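## Task

A loose 24-well cooling block sits on the table, labelled with rows A-D along one short edge and columns 1-6 along one long edge; A1 is the corner where those edges meet. Snap-lid micro tubes holding frozen samples sit loose in A1, A3, B6, C1, D4 and D6. Close the lids on the tubes in C1 and D4 so each is fully snapped and lies flat on its rim. Leave every other lid in its starting state. At the end every tube stands upright on the floor of its own well and the block lies flat on the table. A tube may be lifted but must be set back; a fall of more than a few millimetres ends the run as a failure. Open lids are held open by a light catch. Nothing may count on the robot holding it in place: release everything and move the hands away at the end.

## Robot and tools

Robot: two arms, left_arm and right_arm, facing each other across the table; left_arm's base is on the +y side. The names do not refer to image sides. Both arms carry an identical five-finger right hand, so every hand number and axis means the same on each arm.

Frames. The scene frame has its origin on the table top midway between the arm bases, z = 0 at the table surface, +z up. Result poses use this frame: position in metres, orientation as quaternion wxyz, plus linear (m/s) and angular (rad/s) velocity. The hand point sits 0.05 m in front of the palm, where index pad and thumb tip meet in a pinch. Its own axes: +z along the straightened fingers (fingertips 0.06-0.07 m past the point), +y out of the palm, +x across the palm toward the little finger. A wrist bracket on the little-finger side protrudes 0.03 m beyond the point along +y and 0.11 m across the palm and can collide.

execute_actions(actions): a list of actions; each action is a table of up to 15 rows, each row one 1/30 s control step; missing rows repeat the final one. Each row is exactly 28 numbers in [-1, 1], both arms always included: left_arm dx, dy, dz, rx, ry, rz, then left_gripper little, ring, middle, index, thumb_bend, thumb_turn, force_limit, speed, then the same 14 for right_arm/right_gripper. dx..rz are an offset (not a pose) from the hand point's measured pose at the start of that action (for a call's first action, the last pose a result reported), expressed in the hand point's own axes; every row counts from that same start, not from the previous row. Scale: 1.0 = 0.6 m for dx, dy, dz and 180 degrees for the rotation vector rx, ry, rz. All-zero pose values hold the arm. Per step, the commanded pose is clipped to 100 mm and 16 degrees from the measured pose, so large offsets need several actions. An empty list just returns state and images.

Hand numbers are absolute targets, not offsets. Fingers little, ring, middle, index: +1 straight, -1 curled into the palm. thumb_bend: +1 straight, -1 fully bent. thumb_turn: +1 beside the palm, -1 across in front of it. A pinch is roughly index -0.22, thumb_bend -0.75, thumb_turn -0.57. force_limit maps -1..+1 linearly to about 0..10 N fingertip force for closing (0..15 N for the two thumb motors); it does not limit opening. speed maps -1..+1 to near zero..full (full travel 0.6 s); use -0.9 or lower for gentle grips. There is no 'no change' value: to keep a hand as is, resend its last eight numbers, or before any, its hand_measured six plus hand_force_limit and hand_speed. A motor only starts when its target changes by at least 0.01. A whole-hand wrap with the thumb turned across fits objects 0.035-0.08 m wide.

move(target, speed, stop_force, blocking): target is one 28-number row as above; its pose part is an offset from the pose in the latest result showing one, and both arms travel straight-line paths that finish together in 0.5-10 s. speed is m/s, 0.002-0.5 (default 0.25); turning is capped at twice that in rad/s. stop_force, optional, 9-40 N for both arms: an arm's path ends when its wrist sensor feels that much extra push against its motion for two steps, then it backs up two steps and holds. Use it only with very low speed, not while the hand rotates, and omit it when leaving a surface. blocking=false returns after 0.5 s while motion continues; it cannot combine with stop_force, and other motion commands are refused until wait or stop shows the end. The result adds a 'move:' line: ending per arm (done, off_target, moving, held, contact, fault) and limits (paced = pose clipped; held = some steps blocked).

wait(seconds): 0-10, lets the scene run with last commands held. stop(): brakes a running move. zoom_image(camera, region): camera is cam_low, cam_left_wrist or cam_right_wrist; region [x0, y0, x1, y1] in pixels, at most 504x504. Images: cam_low 672x504, wrist cameras 504x504 fisheye. show_instructions(): shows the reference pages. finished_scene(scene): ends the given scene irreversibly and reports success.

Result lines: the state line per arm; 'Hand target' = pose the controller now drives toward; 'pose unreachable' = clearance check altered or blocked a command; hand_measured, hand_stopped_by (moving, target, force, stalled, fault) and hand_load_n (positive when pushed open; near 0 means grip lost); Wrist force/torque in the end effector's axes, noisy, offset up to about 4 N, saturating near 50 N; MOTOR HOT from 70 °C, braking at 85 °C. Printed positions can be off at long reach; cameras can be slightly miscalibrated.

Avoid: dropping a tube more than a few mm; pushing anything off the table; arms or hands hitting or pressing each other; pressing a stiff arm past contact (torque fault at wrist joints' 24.9 N m or shoulder/elbow 133 N m, or 150 N external force, stops that arm for 10 s and skips the call); fast touches; disturbing lids that must stay as they are; ending while still holding or pressing anything.

Each tool is called by a JSON object that holds its "method" and its "body", one argument or row to a line.

Reference images:

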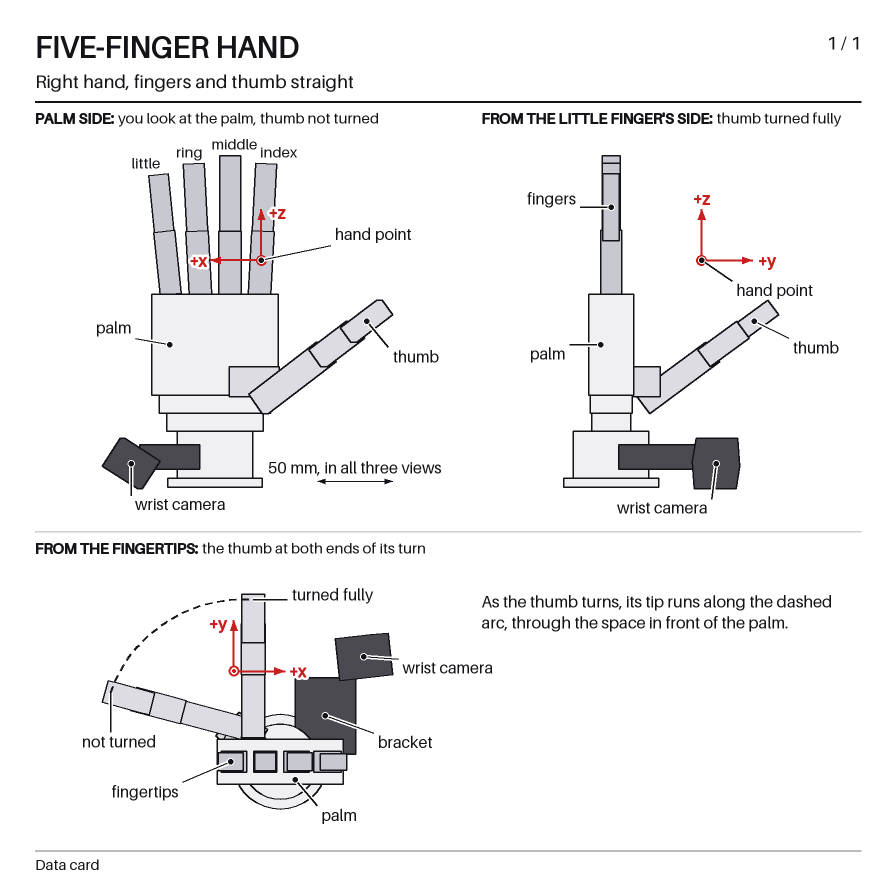

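## Session

I'll start by looking at the current state of the scene.

{"method": "execute_actions", "body": {
  "actions": []
}}

Scene clock: 0.00 s.
left_arm: end_effector_position=(+0.2677, +0.4442, +0.4823) hand_measured=(+1.000, +1.000, +1.000, +1.000, +1.000, +1.000) hand_load_n=(+0.0, +0.0, +0.0, +0.0, +0.0, +0.0) hand_stopped_by=(target, target, target, target, target, target) hand_force_limit=0.00 hand_speed=-0.80 end_effector_quat_wxyz=(-0.010, +0.315, +0.949, -0.010) end_effector_velocity=(-0.000, -0.000, +0.000) end_effector_angular_velocity=(-0.001, +0.001, -0.001) | right_arm: end_effector_position=(+0.0946, -0.2522, +0.4844) hand_measured=(+1.000, +1.000, +1.000, +1.000, +1.000, +1.000) hand_load_n=(+0.0, +0.0, +0.0, +0.0, +0.0, +0.0) hand_stopped_by=(target, target, target, target, target, target) hand_force_limit=0.00 hand_speed=-0.80 end_effector_quat_wxyz=(+0.031, -0.351, +0.936, -0.006) end_effector_velocity=(-0.000, -0.000, -0.000) end_effector_angular_velocity=(-0.000, -0.000, +0.000)
Joint positions: left_arm=[ 0.58  -1.734  1.336  1.973  1.6   -1.903] | right_arm=[-1.196 -1.74   1.322  1.927  1.586 -1.864]
Joint velocities: left_arm=[-0.     0.    -0.    -0.     0.001  0.   ] | right_arm=[ 0.001 -0.001  0.001  0.     0.     0.   ]
Joint torques (N m, as the arm reports them, + toward a larger angle): no reading
Wrist force (N, on the end effector, along its own x y z axes, offset not removed): no reading
Wrist torque (N m, same axes, about the end effector's origin, offset not removed): no reading
Hand target (left_arm): +0.268, +0.444, +0.482; -0.010, +0.315, +0.949, -0.010
Hand target (right_arm): +0.095, -0.252, +0.484; +0.031, -0.351, +0.936, -0.006

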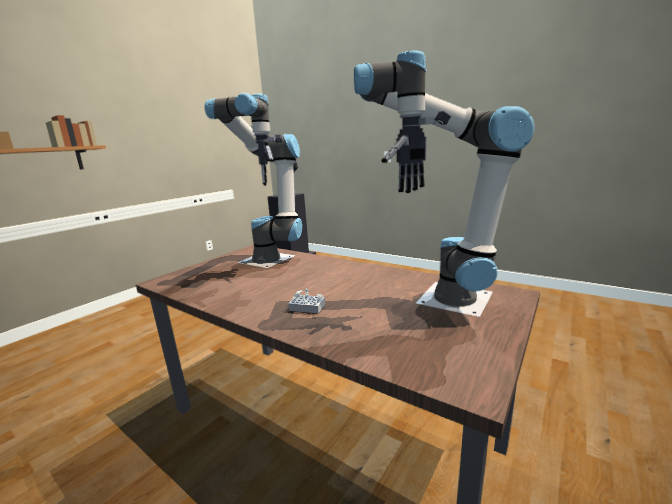

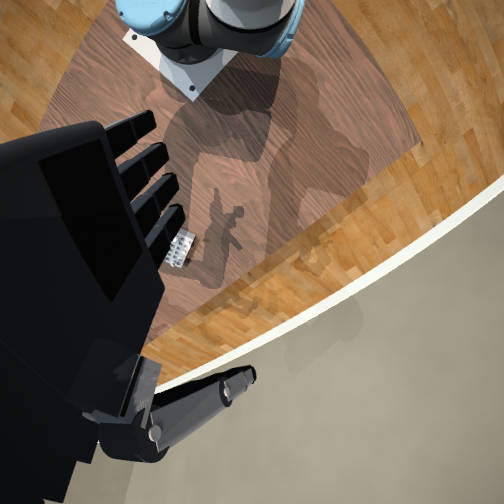

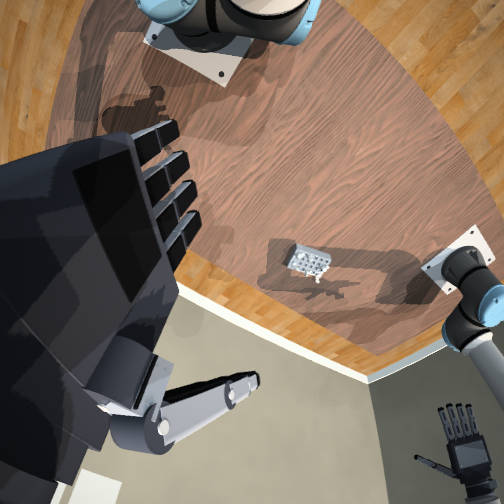

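{"method": "zoom_image", "body": {
  "camera": "cam_low",
  "region": [270, 275, 350, 325]
}}

{"method": "zoom_image", "body": {
  "camera": "cam_right_wrist",
  "region": [275, 230, 345, 300]
}}

{"method": "zoom_image", "body": {
  "camera": "cam_left_wrist",
  "region": [150, 220, 210, 280]
}}

Region (270, 275, 350, 325) of cam_low's 672x504 image, scaled by 6.300, with more detail than that image has; it fills the top 315 rows of this view, and the rest is white.

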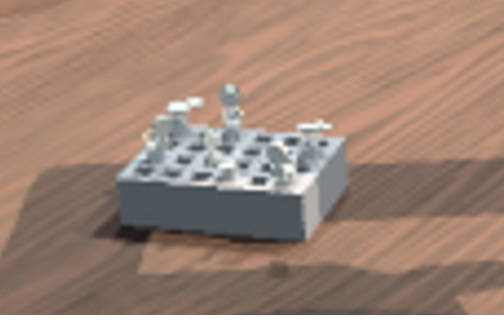

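Region (275, 230, 345, 300) of cam_right_wrist's 504x504 image, scaled by 7.200, with more detail than that image has.

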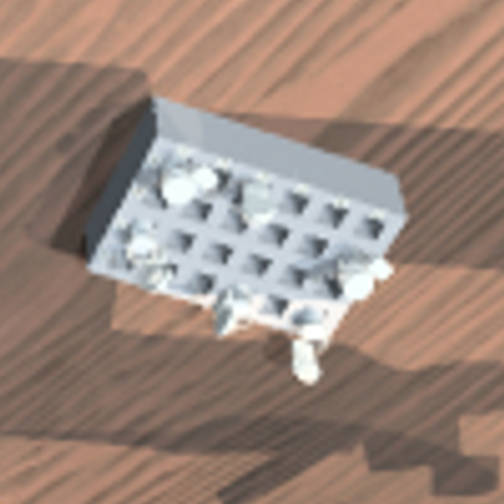

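Region (150, 220, 210, 280) of cam_left_wrist's 504x504 image, scaled by 8.400, with more detail than that image has.

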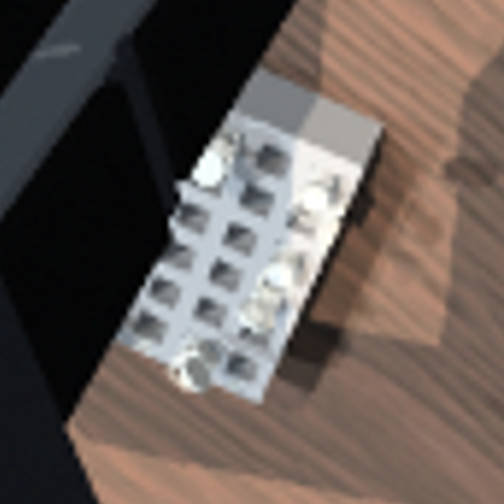

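{"method": "move", "body": {
  "target": [0,0,0,0,0,0, 1,1,1,1,1,1,0,-0.8, -0.7374,0.1612,0.5764,0,0,0, 1,1,1,1,1,1,0,-0.8],
  "speed": 0.3
}}

Scene clock: 44.17 s.
left_arm: end_effector_position=(+0.2677, +0.4442, +0.4823) hand_measured=(+1.000, +1.000, +1.000, +1.000, +1.000, +1.000) hand_load_n=(+0.0, +0.0, +0.0, +0.0, +0.0, +0.0) hand_stopped_by=(target, target, target, target, target, target) hand_force_limit=0.00 hand_speed=-0.80 end_effector_quat_wxyz=(-0.010, +0.315, +0.949, -0.010) end_effector_velocity=(+0.000, -0.000, -0.000) end_effector_angular_velocity=(-0.001, -0.001, +0.000) | right_arm: end_effector_position=(+0.3836, +0.1153, +0.1602) hand_measured=(+1.000, +1.000, +1.000, +1.000, +1.000, +1.000) hand_load_n=(+0.0, +0.0, +0.0, +0.0, +0.0, +0.0) hand_stopped_by=(target, target, target, target, target, target) hand_force_limit=0.00 hand_speed=-0.80 end_effector_quat_wxyz=(+0.041, -0.349, +0.936, +0.001) end_effector_velocity=(+0.003, +0.002, +0.001) end_effector_angular_velocity=(+0.007, -0.007, -0.002)
Joint positions: left_arm=[ 0.58  -1.734  1.336  1.973  1.6   -1.903] | right_arm=[-0.866 -0.342  0.055  1.782  1.6   -1.53 ]
Joint velocities: left_arm=[-0.    -0.     0.    -0.002  0.    -0.   ] | right_arm=[-0.001  0.075 -0.16   0.075 -0.     0.001]
Joint torques (N m, as the arm reports them, + toward a larger angle): left_arm=[ -0.99  -9.29 -18.26   2.3    0.23   0.12] | right_arm=[  1.47 -49.98 -21.88   3.85  -0.37   1.49]
Wrist force (N, on the end effector, along its own x y z axes, offset not removed): left_arm=[-2.7 0.4 0.4] | right_arm=[-2.1 -0.5 -0.4]
Wrist torque (N m, same axes, about the end effector's origin, offset not removed): left_arm=[-0.01 0.37 -0.14] | right_arm=[-0.06 0.33 -0.22]
Hand target (left_arm): +0.268, +0.444, +0.482; -0.010, +0.315, +0.949, -0.010
Hand target (right_arm): +0.384, +0.116, +0.160; +0.041, -0.349, +0.936, +0.002
Off the commanded pose (left_arm): 0.000 m, 0 deg.
Off the commanded pose (right_arm): 0.002 m, 1 deg.
elbow stopped short (right arm): the move would have taken joint 3 (elbow) straighter than the controller allows; a more bent joint 3 avoids this.
move: done
camera_calibration (this result's frames):
cam_left_wrist: T_world_to_cam=[[0.69475, 0.718842, -0.0242657, -0.490087], [0.611996, -0.573088, 0.545006, -0.177212], [0.377867, -0.393494, -0.838081, 0.602318], [0, 0, 0, 1]] pos_world=[0.221345, 0.487745, 0.589481]
cam_right_wrist: T_world_to_cam=[[-0.581455, 0.810424, -0.0715745, 0.147317], [0.629634, 0.503961, 0.591256, -0.393701], [0.515239, 0.298723, -0.803302, 0.0355666], [0, 0, 0, 1]] pos_world=[0.31522, 0.0683959, 0.271893]

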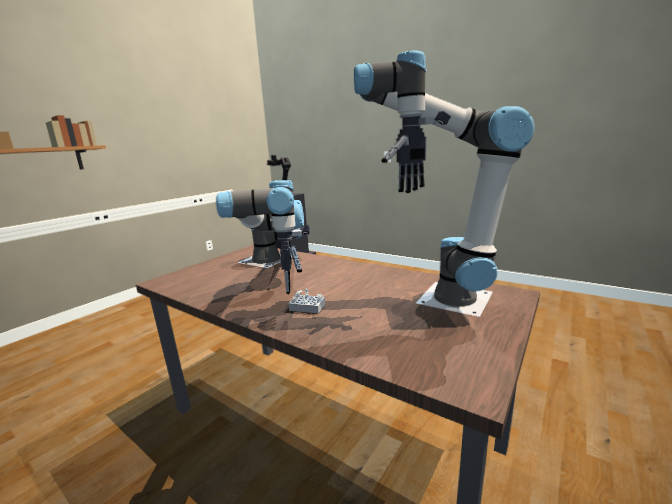

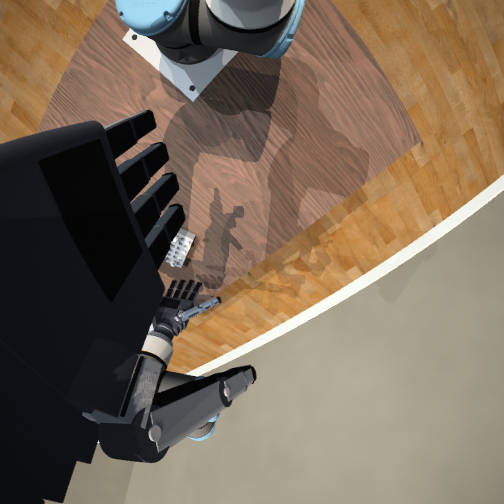

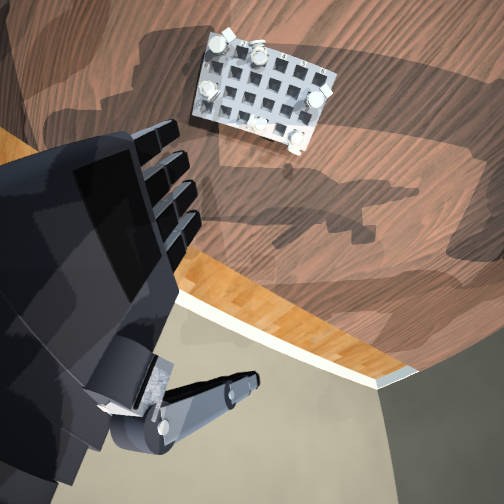

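{"method": "zoom_image", "body": {
  "camera": "cam_right_wrist",
  "region": [180, 15, 350, 165]
}}

Region (180, 15, 350, 165) of cam_right_wrist's 504x504 image, scaled by 2.965, with more detail than that image has; it fills the top 445 rows of this view, and the rest is white.

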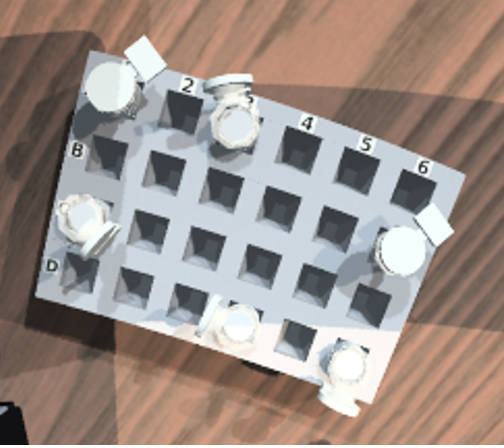

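{"method": "zoom_image", "body": {
  "camera": "cam_right_wrist",
  "region": [190, 70, 240, 120]
}}

{"method": "zoom_image", "body": {
  "camera": "cam_right_wrist",
  "region": [235, 100, 315, 160]
}}

Region (190, 70, 240, 120) of cam_right_wrist's 504x504 image, scaled by 10.080, with more detail than that image has.

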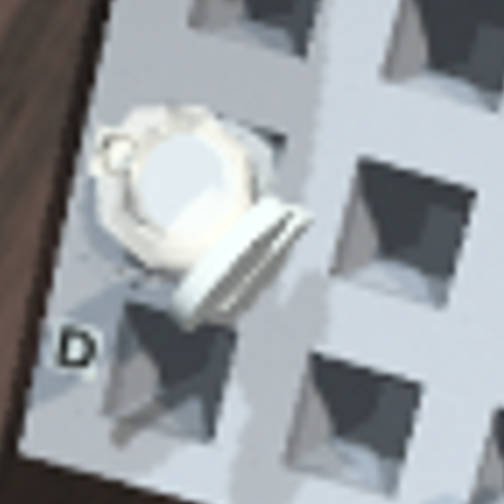

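Region (235, 100, 315, 160) of cam_right_wrist's 504x504 image, scaled by 6.300, with more detail than that image has; it fills the top 378 rows of this view, and the rest is white.

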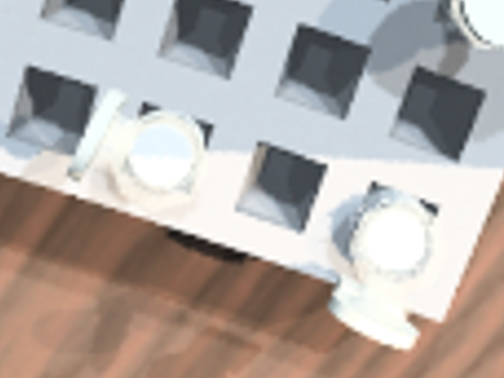

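{"method": "move", "body": {
  "target": [-0.4287,-0.3498,0.5358,-0.006,-0.007,-0.2518, -1,-1,-1,1,1,1,0,1, 0.4086,-0.0755,0.1126,-0.1209,-0.1464,0.5463, -1,-1,-1,-1,1,1,0,1],
  "speed": 0.35
}}

Scene clock: 120.87 s.
left_arm: end_effector_position=(+0.3399, +0.1179, +0.1630) hand_measured=(-1.000, -1.000, -1.000, +1.000, +1.000, +1.000) hand_load_n=(+0.0, +0.0, +0.0, +0.0, +0.0, +0.0) hand_stopped_by=(target, target, target, target, target, target) hand_force_limit=0.00 hand_speed=1.00 end_effector_quat_wxyz=(+0.001, +0.075, -0.997, +0.000) end_effector_velocity=(-0.000, -0.001, -0.002) end_effector_angular_velocity=(+0.005, +0.003, +0.004) | right_arm: end_effector_position=(+0.2337, -0.0778, +0.0751) hand_measured=(-1.000, -1.000, -1.000, -1.000, +1.000, +1.000) hand_load_n=(+0.0, +0.0, +0.0, +0.0, +0.0, +0.0) hand_stopped_by=(target, target, target, target, target, target) hand_force_limit=0.00 hand_speed=1.00 end_effector_quat_wxyz=(+0.153, +0.476, +0.828, +0.255) end_effector_velocity=(-0.001, -0.001, -0.000) end_effector_angular_velocity=(+0.002, -0.001, -0.011)
Joint positions: left_arm=[ 0.364 -0.93   1.161  1.339  1.572 -2.91 ] | right_arm=[-0.598 -1.209  1.941  0.297  1.855  0.417]
Joint velocities: left_arm=[-0.     0.007 -0.005  0.004  0.001 -0.004] | right_arm=[ 0.006  0.003 -0.001 -0.     0.009  0.015]
Joint torques (N m, as the arm reports them, + toward a larger angle): left_arm=[  8.1  -33.74 -27.15   4.38  -2.54  -1.55] | right_arm=[  6.56 -21.88 -19.7   -0.84   1.63   1.58]
Wrist force (N, on the end effector, along its own x y z axes, offset not removed): left_arm=[-2.5 0.4 2.7] | right_arm=[-0.4 -2.4 -0.8]
Wrist torque (N m, same axes, about the end effector's origin, offset not removed): left_arm=[-0.05 0.19 -0.05] | right_arm=[-0.50 0.17 -0.18]
Hand target (left_arm): +0.340, +0.118, +0.163; -0.001, -0.075, +0.997, -0.000
Hand target (right_arm): +0.234, -0.078, +0.075; +0.153, +0.476, +0.827, +0.255
Off the commanded pose (left_arm): 0.000 m, 0 deg.
Off the commanded pose (right_arm): 0.001 m, 0 deg.
move: done; limits=paced
camera_calibration (this result's frames):
cam_left_wrist: T_world_to_cam=[[-0.0219991, 0.999755, 0.00246769, -0.107284], [0.833319, 0.0169729, 0.552532, -0.380376], [0.552355, 0.0142116, -0.833488, 0.0709178], [0, 0, 0, 1]] pos_world=[0.275442, 0.112706, 0.269544]
cam_right_wrist: T_world_to_cam=[[0.774645, 0.354497, 0.523696, -0.186491], [0.131011, -0.900107, 0.415505, -0.131188], [0.618677, -0.253258, -0.743706, 0.0305903], [0, 0, 0, 1]] pos_world=[0.142726, -0.0442258, 0.174924]

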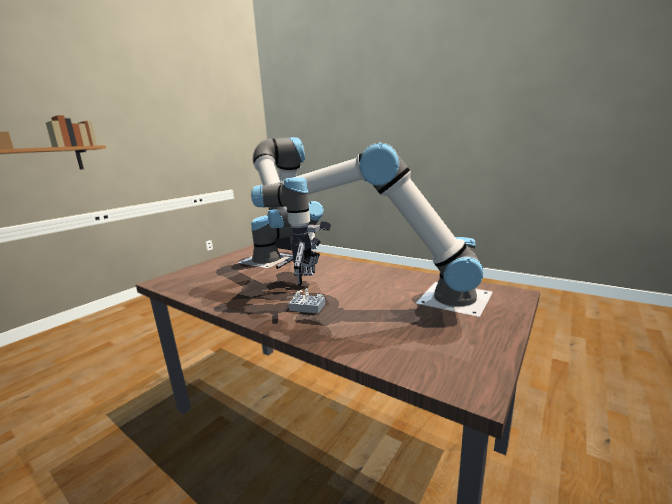

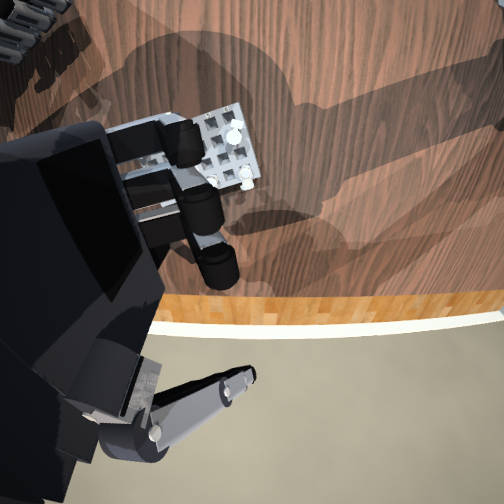

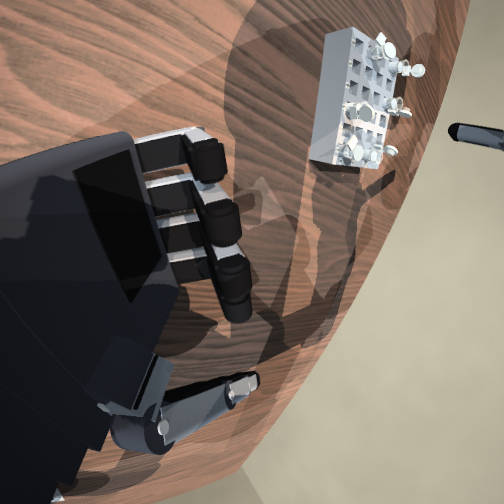

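{"method": "zoom_image", "body": {
  "camera": "cam_right_wrist",
  "region": [300, 15, 504, 185]
}}

{"method": "zoom_image", "body": {
  "camera": "cam_left_wrist",
  "region": [130, 90, 280, 240]
}}

Region (300, 15, 504, 185) of cam_right_wrist's 504x504 image, scaled by 2.471, with more detail than that image has.

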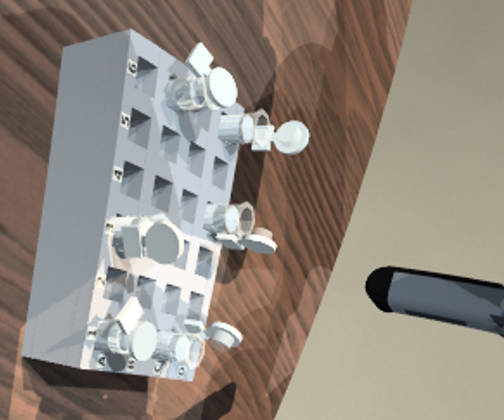

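Region (130, 90, 280, 240) of cam_left_wrist's 504x504 image, scaled by 3.360, with more detail than that image has.

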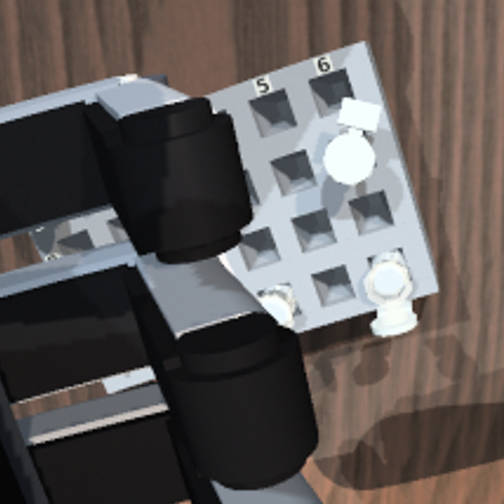

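{"method": "zoom_image", "body": {
  "camera": "cam_right_wrist",
  "region": [360, 25, 440, 125]
}}

{"method": "zoom_image", "body": {
  "camera": "cam_right_wrist",
  "region": [330, 90, 420, 175]
}}

Region (360, 25, 440, 125) of cam_right_wrist's 504x504 image, scaled by 5.040, with more detail than that image has; it fills the left 403 columns of this view, and the rest is white.

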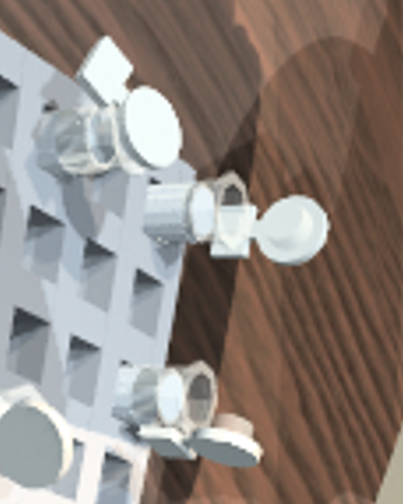

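Region (330, 90, 420, 175) of cam_right_wrist's 504x504 image, scaled by 5.600, with more detail than that image has.

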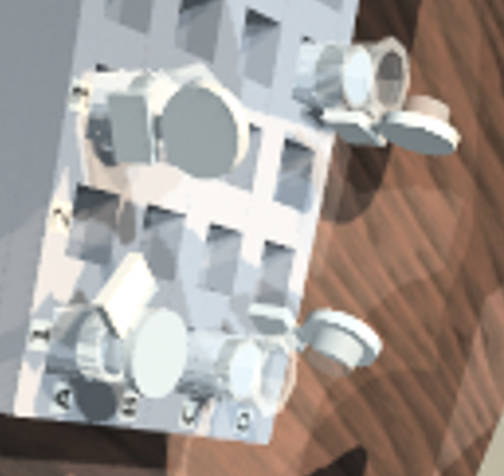

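{"method": "move", "body": {
  "target": [-0.1027,-0.013,0.0217,0,-0.0333,0, 1,-1,-1,-1,1,1,0,1, 0,0,0,0,0,0, -1,-1,-1,-1,1,1,0,1],
  "speed": 0.15
}}

Scene clock: 155.57 s.
left_arm: end_effector_position=(+0.4017, +0.1194, +0.1500) hand_measured=(+1.000, -1.000, -1.000, -1.000, +1.000, +1.000) hand_load_n=(+0.0, +0.0, +0.0, +0.0, +0.0, +0.0) hand_stopped_by=(target, target, target, target, target, target) hand_force_limit=0.00 hand_speed=1.00 end_effector_quat_wxyz=(-0.051, +0.075, -0.996, -0.004) end_effector_velocity=(+0.003, -0.001, -0.000) end_effector_angular_velocity=(-0.001, -0.004, +0.001) | right_arm: end_effector_position=(+0.2337, -0.0778, +0.0751) hand_measured=(-1.000, -1.000, -1.000, -1.000, +1.000, +1.000) hand_load_n=(+0.0, +0.0, +0.0, +0.0, +0.0, +0.0) hand_stopped_by=(target, target, target, target, target, target) hand_force_limit=0.00 hand_speed=1.00 end_effector_quat_wxyz=(+0.153, +0.476, +0.828, +0.255) end_effector_velocity=(+0.000, +0.001, +0.001) end_effector_angular_velocity=(+0.002, -0.001, +0.001)
Joint positions: left_arm=[ 0.423 -0.859  1.079  1.321  1.472 -2.849] | right_arm=[-0.598 -1.209  1.941  0.297  1.855  0.417]
Joint velocities: left_arm=[ 0.003  0.004 -0.006 -0.001 -0.003  0.002] | right_arm=[ 0.001 -0.001 -0.002  0.    -0.    -0.   ]
Joint torques (N m, as the arm reports them, + toward a larger angle): left_arm=[ 14.65 -38.86 -26.38   0.87  -2.31   1.41] | right_arm=[ -8.16 -36.58  -8.01   1.94  -1.14  -1.74]
Wrist force (N, on the end effector, along its own x y z axes, offset not removed): left_arm=[0.5 -2.6 1.4] | right_arm=[-2.3 -1.3 -0.9]
Wrist torque (N m, same axes, about the end effector's origin, offset not removed): left_arm=[-0.63 -0.05 -0.05] | right_arm=[-0.24 0.49 -0.23]
Hand target (left_arm): +0.402, +0.119, +0.150; +0.052, -0.075, +0.996, +0.004
Hand target (right_arm): +0.234, -0.078, +0.075; +0.153, +0.476, +0.828, +0.255
Off the commanded pose (left_arm): 0.000 m, 0 deg.
Off the commanded pose (right_arm): 0.000 m, 0 deg.
move: done
camera_calibration (this result's frames):
cam_left_wrist: T_world_to_cam=[[-0.0230169, 0.99961, 0.015814, -0.109016], [0.771986, 0.0077205, 0.635592, -0.411399], [0.635222, 0.0268376, -0.771863, -0.0181395], [0, 0, 0, 1]] pos_world=[0.326608, 0.112636, 0.249205]
cam_right_wrist: T_world_to_cam=[[0.774653, 0.354506, 0.523678, -0.186485], [0.131014, -0.900098, 0.415522, -0.131192], [0.618667, -0.253276, -0.743709, 0.0305917], [0, 0, 0, 1]] pos_world=[0.142723, -0.0442276, 0.174922]

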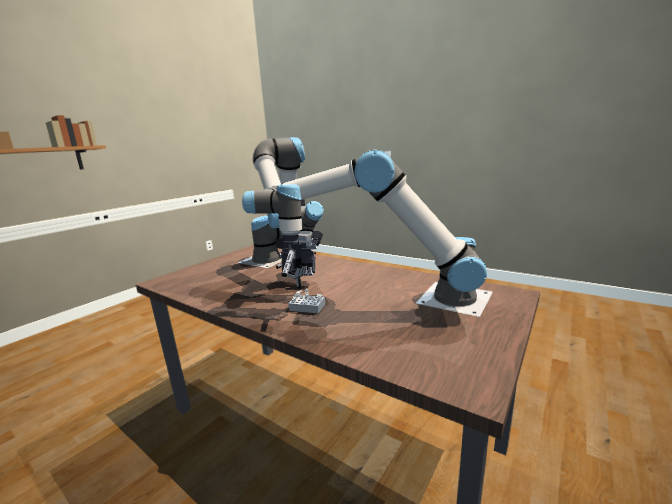

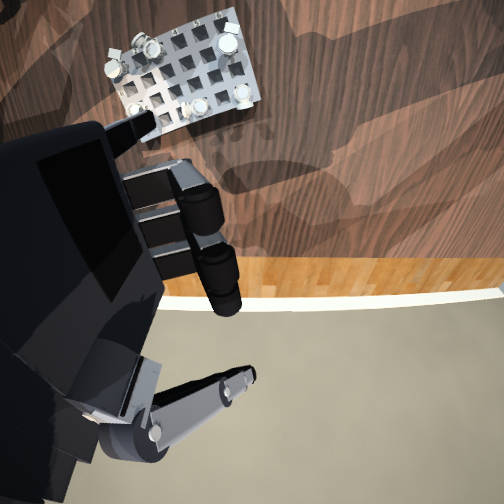

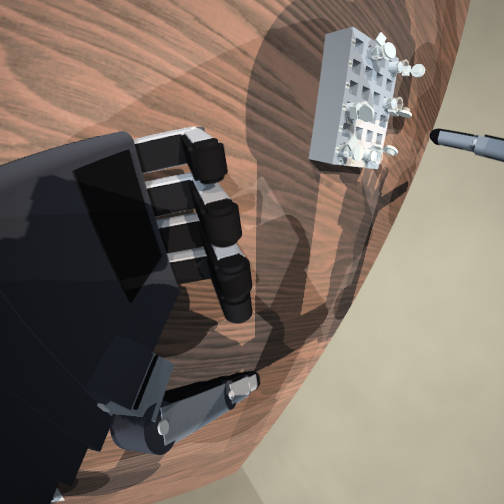

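{"method": "zoom_image", "body": {
  "camera": "cam_left_wrist",
  "region": [95, 0, 275, 160]
}}

{"method": "zoom_image", "body": {
  "camera": "cam_right_wrist",
  "region": [340, 60, 504, 190]
}}

Region (95, 0, 275, 160) of cam_left_wrist's 504x504 image, scaled by 2.800, with more detail than that image has.

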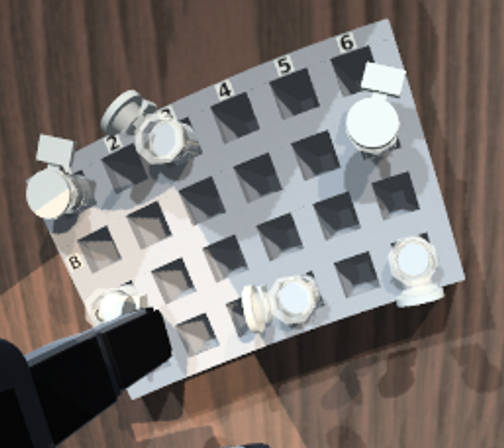

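Region (340, 60, 504, 190) of cam_right_wrist's 504x504 image, scaled by 3.073, with more detail than that image has; it fills the top 400 rows of this view, and the rest is white.

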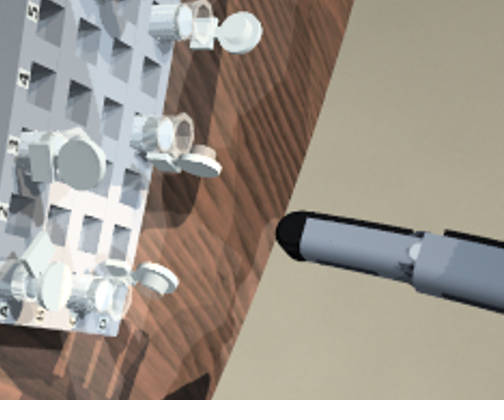

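{"method": "zoom_image", "body": {
  "camera": "cam_left_wrist",
  "region": [120, 80, 220, 150]
}}

Region (120, 80, 220, 150) of cam_left_wrist's 504x504 image, scaled by 5.040, with more detail than that image has; it fills the top 353 rows of this view, and the rest is white.

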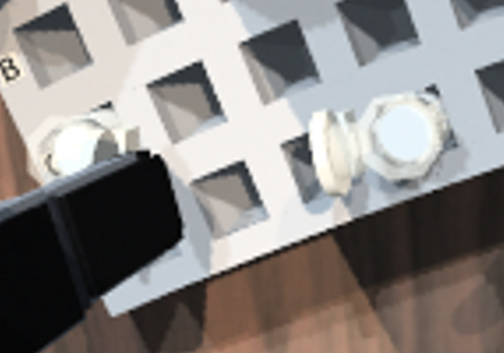

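{"method": "move", "body": {
  "target": [0.0014,0.0108,0.0451,0,0,0, 1,-1,-1,-1,1,1,0,1, 0,0,0,0,0,0, -1,-1,-1,-1,1,1,0,1],
  "speed": 0.05
}}

Scene clock: 186.50 s.
left_arm: end_effector_position=(+0.4026, +0.1261, +0.1232) hand_measured=(+1.000, -1.000, -1.000, -1.000, +1.000, +1.000) hand_load_n=(+0.0, +0.0, +0.0, +0.0, +0.0, +0.0) hand_stopped_by=(target, target, target, target, target, target) hand_force_limit=0.00 hand_speed=1.00 end_effector_quat_wxyz=(-0.051, +0.075, -0.996, -0.004) end_effector_velocity=(-0.000, +0.000, -0.002) end_effector_angular_velocity=(-0.000, +0.001, -0.000) | right_arm: end_effector_position=(+0.2337, -0.0778, +0.0751) hand_measured=(-1.000, -1.000, -1.000, -1.000, +1.000, +1.000) hand_load_n=(+0.0, +0.0, +0.0, +0.0, +0.0, +0.0) hand_stopped_by=(target, target, target, target, target, target) hand_force_limit=0.00 hand_speed=1.00 end_effector_quat_wxyz=(+0.153, +0.476, +0.828, +0.255) end_effector_velocity=(-0.001, +0.000, -0.000) end_effector_angular_velocity=(-0.001, +0.001, +0.001)
Joint positions: left_arm=[ 0.43  -0.854  1.14   1.254  1.472 -2.843] | right_arm=[-0.598 -1.209  1.941  0.297  1.855  0.417]
Joint velocities: left_arm=[ 0.     0.     0.004 -0.004  0.001  0.   ] | right_arm=[ 0.001  0.001  0.    -0.    -0.     0.   ]
Joint torques (N m, as the arm reports them, + toward a larger angle): left_arm=[ 16.47 -37.44 -10.78   0.75   2.45   1.29] | right_arm=[ -7.42 -36.23  -8.5   -0.04  -0.95  -1.34]
Wrist force (N, on the end effector, along its own x y z axes, offset not removed): left_arm=[-2.7 -0.8 -1.9] | right_arm=[-2.7 -1.6 -0.4]
Wrist torque (N m, same axes, about the end effector's origin, offset not removed): left_arm=[-0.13 0.32 -0.13] | right_arm=[-0.31 0.54 -0.26]
Hand target (left_arm): +0.403, +0.126, +0.123; +0.051, -0.075, +0.996, +0.004
Hand target (right_arm): +0.234, -0.078, +0.075; +0.153, +0.476, +0.828, +0.255
Off the commanded pose (left_arm): 0.000 m, 0 deg.
Off the commanded pose (right_arm): 0.000 m, 0 deg.
move: done
camera_calibration (this result's frames):
cam_left_wrist: T_world_to_cam=[[-0.02303, 0.999609, 0.0158483, -0.115173], [0.771999, 0.0077093, 0.635577, -0.395159], [0.635207, 0.0268723, -0.771874, -0.0395792], [0, 0, 0, 1]] pos_world=[0.327551, 0.119238, 0.222429]
cam_right_wrist: T_world_to_cam=[[0.774645, 0.354497, 0.523696, -0.186491], [0.131011, -0.900107, 0.415505, -0.131188], [0.618677, -0.253259, -0.743706, 0.0305902], [0, 0, 0, 1]] pos_world=[0.142726, -0.0442258, 0.174924]

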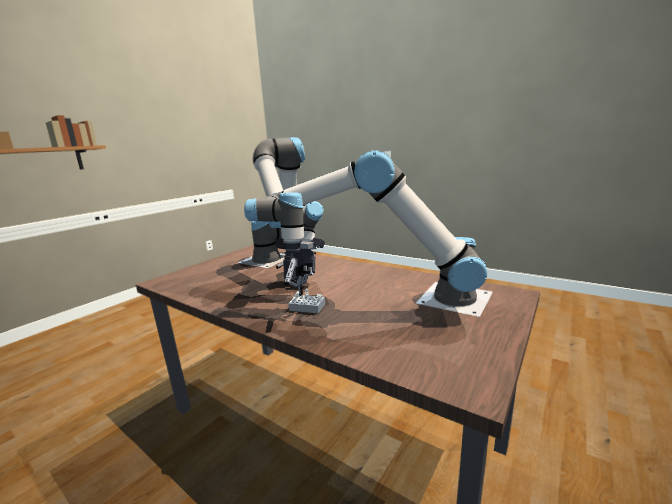

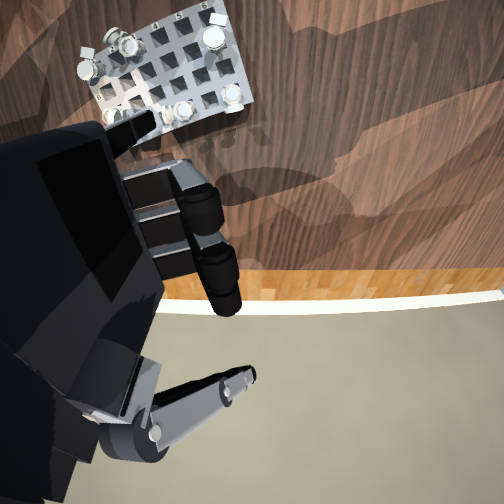

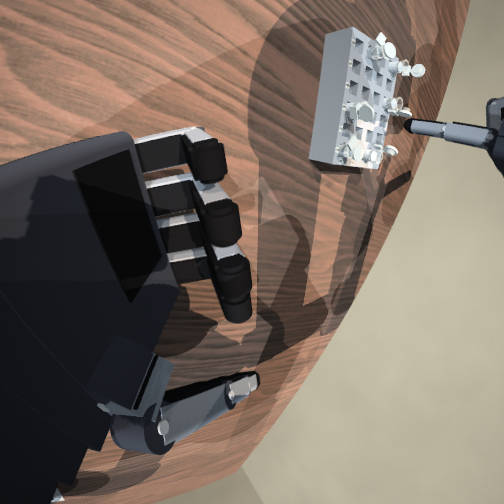

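{"method": "zoom_image", "body": {
  "camera": "cam_left_wrist",
  "region": [120, 80, 220, 150]
}}

{"method": "zoom_image", "body": {
  "camera": "cam_right_wrist",
  "region": [370, 85, 450, 165]
}}

Region (120, 80, 220, 150) of cam_left_wrist's 504x504 image, scaled by 5.040, with more detail than that image has; it fills the top 353 rows of this view, and the rest is white.

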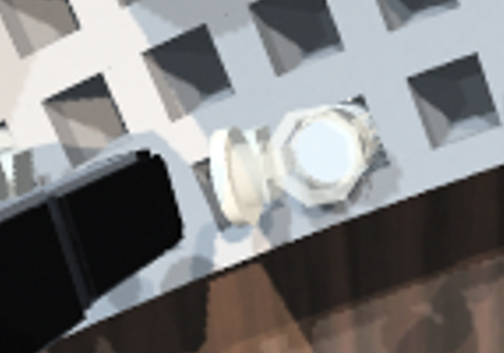

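Region (370, 85, 450, 165) of cam_right_wrist's 504x504 image, scaled by 6.300, with more detail than that image has.

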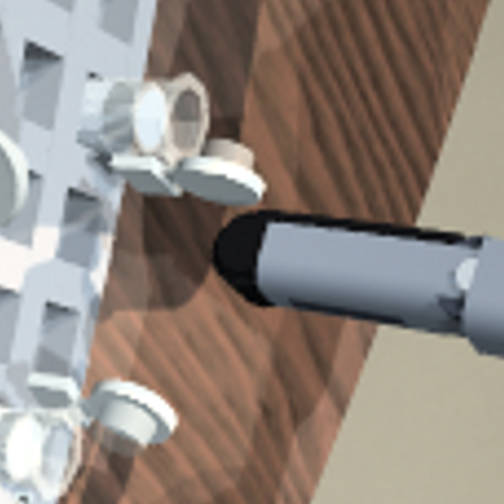

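{"method": "move", "body": {
  "target": [0.0003,0.02,0.0025,0,0,0, 1,-1,-1,-1,1,1,0,1, 0,0,0,0,0,0, -1,-1,-1,-1,1,1,0,1],
  "speed": 0.01
}}

{"method": "zoom_image", "body": {
  "camera": "cam_left_wrist",
  "region": [120, 80, 220, 150]
}}

{"method": "zoom_image", "body": {
  "camera": "cam_right_wrist",
  "region": [370, 85, 450, 165]
}}

Scene clock: 195.93 s.
left_arm: end_effector_position=(+0.4009, +0.1376, +0.1217) hand_measured=(+1.000, -1.000, -1.000, -1.000, +1.000, +1.000) hand_load_n=(+0.0, +0.0, +0.0, +0.0, +0.0, +0.0) hand_stopped_by=(target, target, target, target, target, target) hand_force_limit=0.00 hand_speed=1.00 end_effector_quat_wxyz=(-0.051, +0.075, -0.996, -0.004) end_effector_velocity=(-0.000, +0.002, -0.000) end_effector_angular_velocity=(+0.000, -0.001, +0.000) | right_arm: end_effector_position=(+0.2337, -0.0778, +0.0751) hand_measured=(-1.000, -1.000, -1.000, -1.000, +1.000, +1.000) hand_load_n=(+0.0, +0.0, +0.0, +0.0, +0.0, +0.0) hand_stopped_by=(target, target, target, target, target, target) hand_force_limit=0.00 hand_speed=1.00 end_effector_quat_wxyz=(+0.153, +0.476, +0.828, +0.255) end_effector_velocity=(+0.000, +0.001, +0.000) end_effector_angular_velocity=(+0.001, +0.000, +0.000)
Joint positions: left_arm=[ 0.436 -0.878  1.186  1.232  1.473 -2.837] | right_arm=[-0.598 -1.209  1.941  0.297  1.855  0.417]
Joint velocities: left_arm=[ 0.001 -0.005  0.01  -0.005 -0.001  0.   ] | right_arm=[ 0.     0.001 -0.001 -0.    -0.001  0.   ]
Joint torques (N m, as the arm reports them, + toward a larger angle): left_arm=[ 17.12 -59.54 -11.32   0.7    2.6    1.56] | right_arm=[ -3.3  -32.59  -9.68   1.84  -0.35   0.18]
Wrist force (N, on the end effector, along its own x y z axes, offset not removed): left_arm=[0.0 1.9 0.5] | right_arm=[-1.7 -0.2 -0.5]
Wrist torque (N m, same axes, about the end effector's origin, offset not removed): left_arm=[0.19 0.07 0.03] | right_arm=[-0.10 0.38 -0.20]
Hand target (left_arm): +0.401, +0.138, +0.122; +0.051, -0.075, +0.996, +0.004
Hand target (right_arm): +0.234, -0.078, +0.075; +0.153, +0.476, +0.828, +0.255
Off the commanded pose (left_arm): 0.000 m, 0 deg.
Off the commanded pose (right_arm): 0.000 m, 0 deg.
move: done
camera_calibration (this result's frames):
cam_left_wrist: T_world_to_cam=[[-0.0230434, 0.999608, 0.0158881, -0.126746], [0.772007, 0.00769473, 0.635567, -0.392941], [0.635196, 0.0269114, -0.771882, -0.0399127], [0, 0, 0, 1]] pos_world=[0.325785, 0.130794, 0.220946]
cam_right_wrist: T_world_to_cam=[[0.774652, 0.354509, 0.523677, -0.186485], [0.131017, -0.900097, 0.415523, -0.131194], [0.618667, -0.253276, -0.743709, 0.0305908], [0, 0, 0, 1]] pos_world=[0.142724, -0.0442286, 0.174923]

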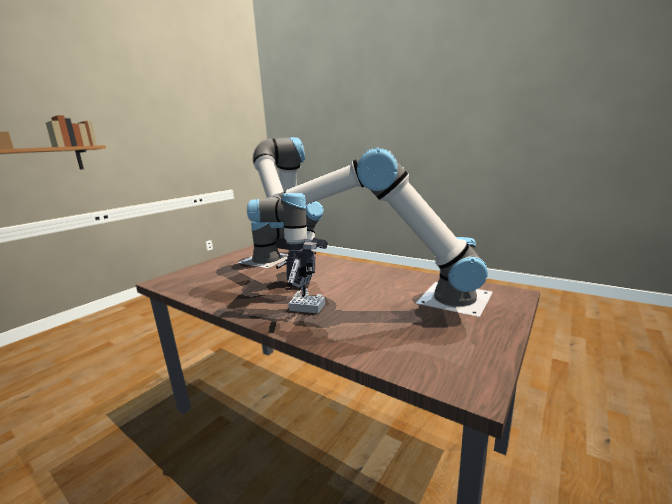

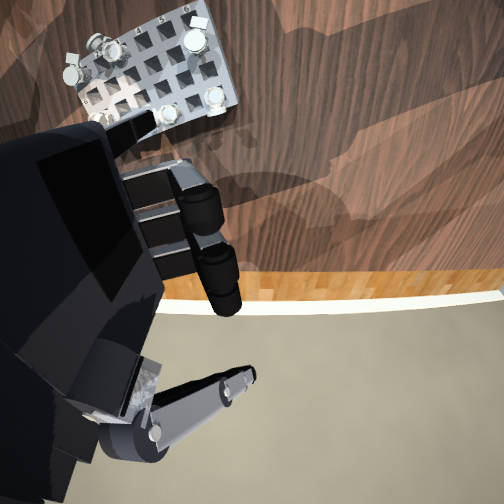

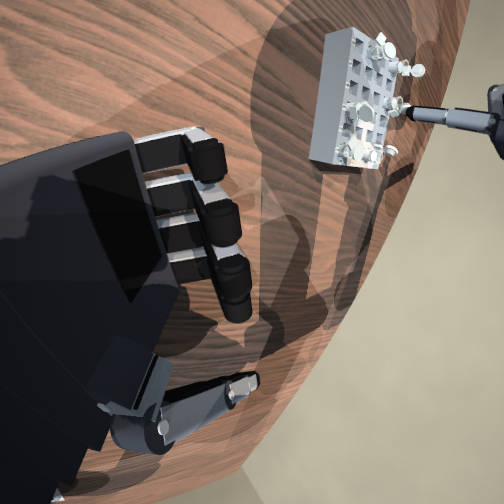

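Region (120, 80, 220, 150) of cam_left_wrist's 504x504 image, scaled by 5.040, with more detail than that image has; it fills the top 353 rows of this view, and the rest is white.

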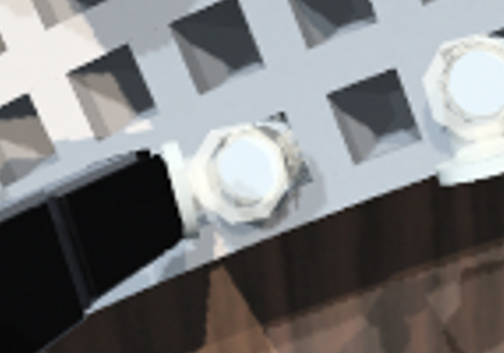

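Region (370, 85, 450, 165) of cam_right_wrist's 504x504 image, scaled by 6.300, with more detail than that image has.

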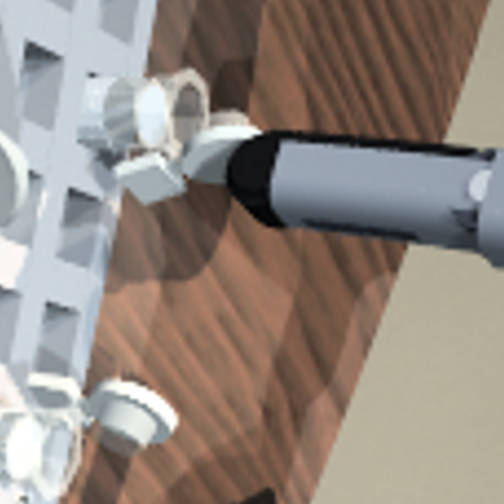

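{"method": "move", "body": {
  "target": [0.0003,0.0183,0.0033,0,0,0, 1,-1,-1,-1,1,1,0,1, 0,0,0,0,0,0, -1,-1,-1,-1,1,1,0,1],
  "speed": 0.01
}}

{"method": "zoom_image", "body": {
  "camera": "cam_left_wrist",
  "region": [120, 80, 220, 150]
}}

{"method": "zoom_image", "body": {
  "camera": "cam_right_wrist",
  "region": [370, 60, 450, 140]
}}

Scene clock: 199.53 s.
left_arm: end_effector_position=(+0.3993, +0.1482, +0.1198) hand_measured=(+1.000, -1.000, -1.000, -1.000, +1.000, +1.000) hand_load_n=(+0.0, +0.0, +0.0, +0.0, +0.0, +0.0) hand_stopped_by=(target, target, target, target, target, target) hand_force_limit=0.00 hand_speed=1.00 end_effector_quat_wxyz=(-0.051, +0.075, -0.996, -0.004) end_effector_velocity=(-0.000, +0.003, -0.001) end_effector_angular_velocity=(+0.001, -0.000, -0.001) | right_arm: end_effector_position=(+0.2337, -0.0778, +0.0751) hand_measured=(-1.000, -1.000, -1.000, -1.000, +1.000, +1.000) hand_load_n=(+0.0, +0.0, +0.0, +0.0, +0.0, +0.0) hand_stopped_by=(target, target, target, target, target, target) hand_force_limit=0.00 hand_speed=1.00 end_effector_quat_wxyz=(+0.153, +0.476, +0.828, +0.255) end_effector_velocity=(-0.000, +0.000, +0.000) end_effector_angular_velocity=(+0.001, +0.001, -0.000)
Joint positions: left_arm=[ 0.442 -0.899  1.227  1.211  1.473 -2.831] | right_arm=[-0.598 -1.209  1.941  0.297  1.855  0.417]
Joint velocities: left_arm=[ 0.001 -0.005  0.01  -0.005 -0.001  0.002] | right_arm=[ 0.    -0.     0.    -0.    -0.001  0.001]
Joint torques (N m, as the arm reports them, + toward a larger angle): left_arm=[ 13.56 -56.09 -12.77   0.67   2.61   1.98] | right_arm=[ -3.8  -32.56  -9.62   0.07  -0.2    0.21]
Wrist force (N, on the end effector, along its own x y z axes, offset not removed): left_arm=[-1.0 0.6 -0.8] | right_arm=[-1.6 -0.5 -0.2]
Wrist torque (N m, same axes, about the end effector's origin, offset not removed): left_arm=[0.09 0.13 -0.05] | right_arm=[-0.18 0.33 -0.12]
Hand target (left_arm): +0.399, +0.148, +0.120; +0.051, -0.075, +0.996, +0.004
Hand target (right_arm): +0.234, -0.078, +0.075; +0.153, +0.476, +0.828, +0.255
Off the commanded pose (left_arm): 0.000 m, 0 deg.
Off the commanded pose (right_arm): 0.000 m, 0 deg.
move: done
camera_calibration (this result's frames):
cam_left_wrist: T_world_to_cam=[[-0.0230564, 0.999607, 0.015925, -0.137306], [0.772015, 0.00768171, 0.635558, -0.39058], [0.635186, 0.026948, -0.771889, -0.0406954], [0, 0, 0, 1]] pos_world=[0.324217, 0.141349, 0.219011]
cam_right_wrist: T_world_to_cam=[[0.774645, 0.354497, 0.523696, -0.186491], [0.131011, -0.900107, 0.415505, -0.131188], [0.618677, -0.253259, -0.743706, 0.0305903], [0, 0, 0, 1]] pos_world=[0.142726, -0.0442258, 0.174924]

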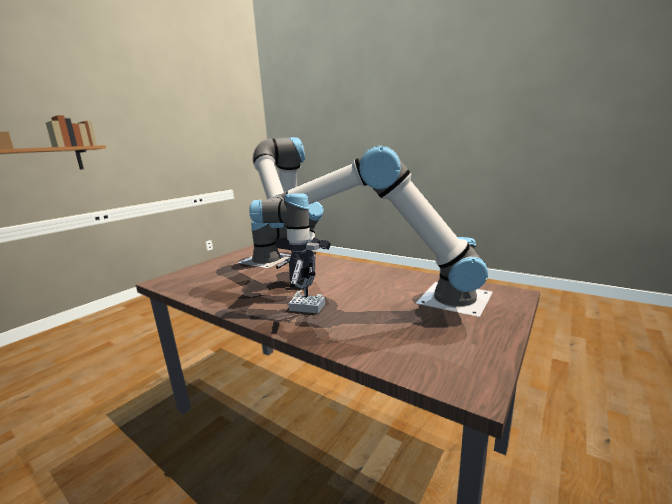

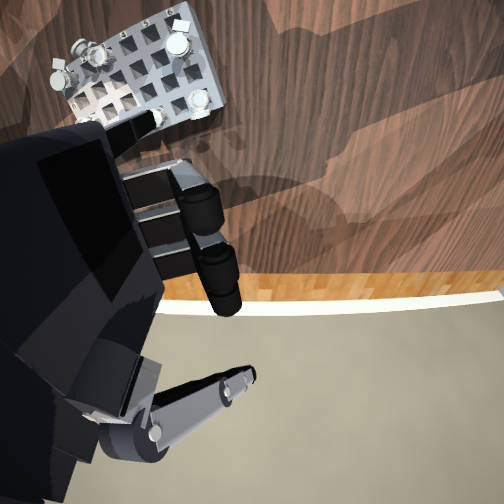

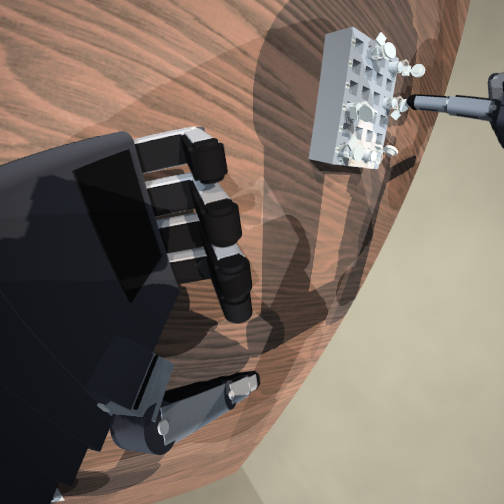

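Region (120, 80, 220, 150) of cam_left_wrist's 504x504 image, scaled by 5.040, with more detail than that image has; it fills the top 353 rows of this view, and the rest is white.

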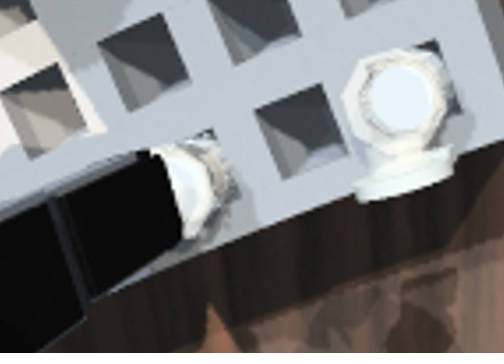

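Region (370, 60, 450, 140) of cam_right_wrist's 504x504 image, scaled by 6.300, with more detail than that image has.

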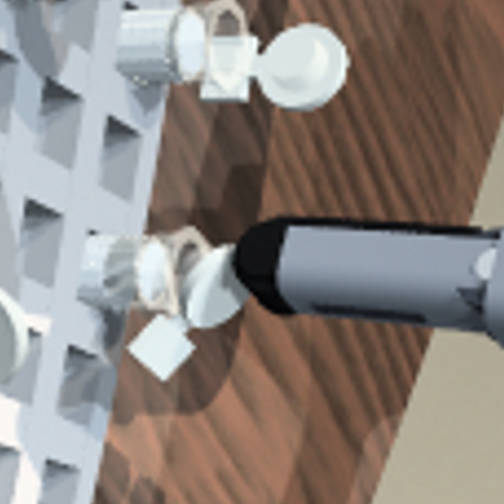

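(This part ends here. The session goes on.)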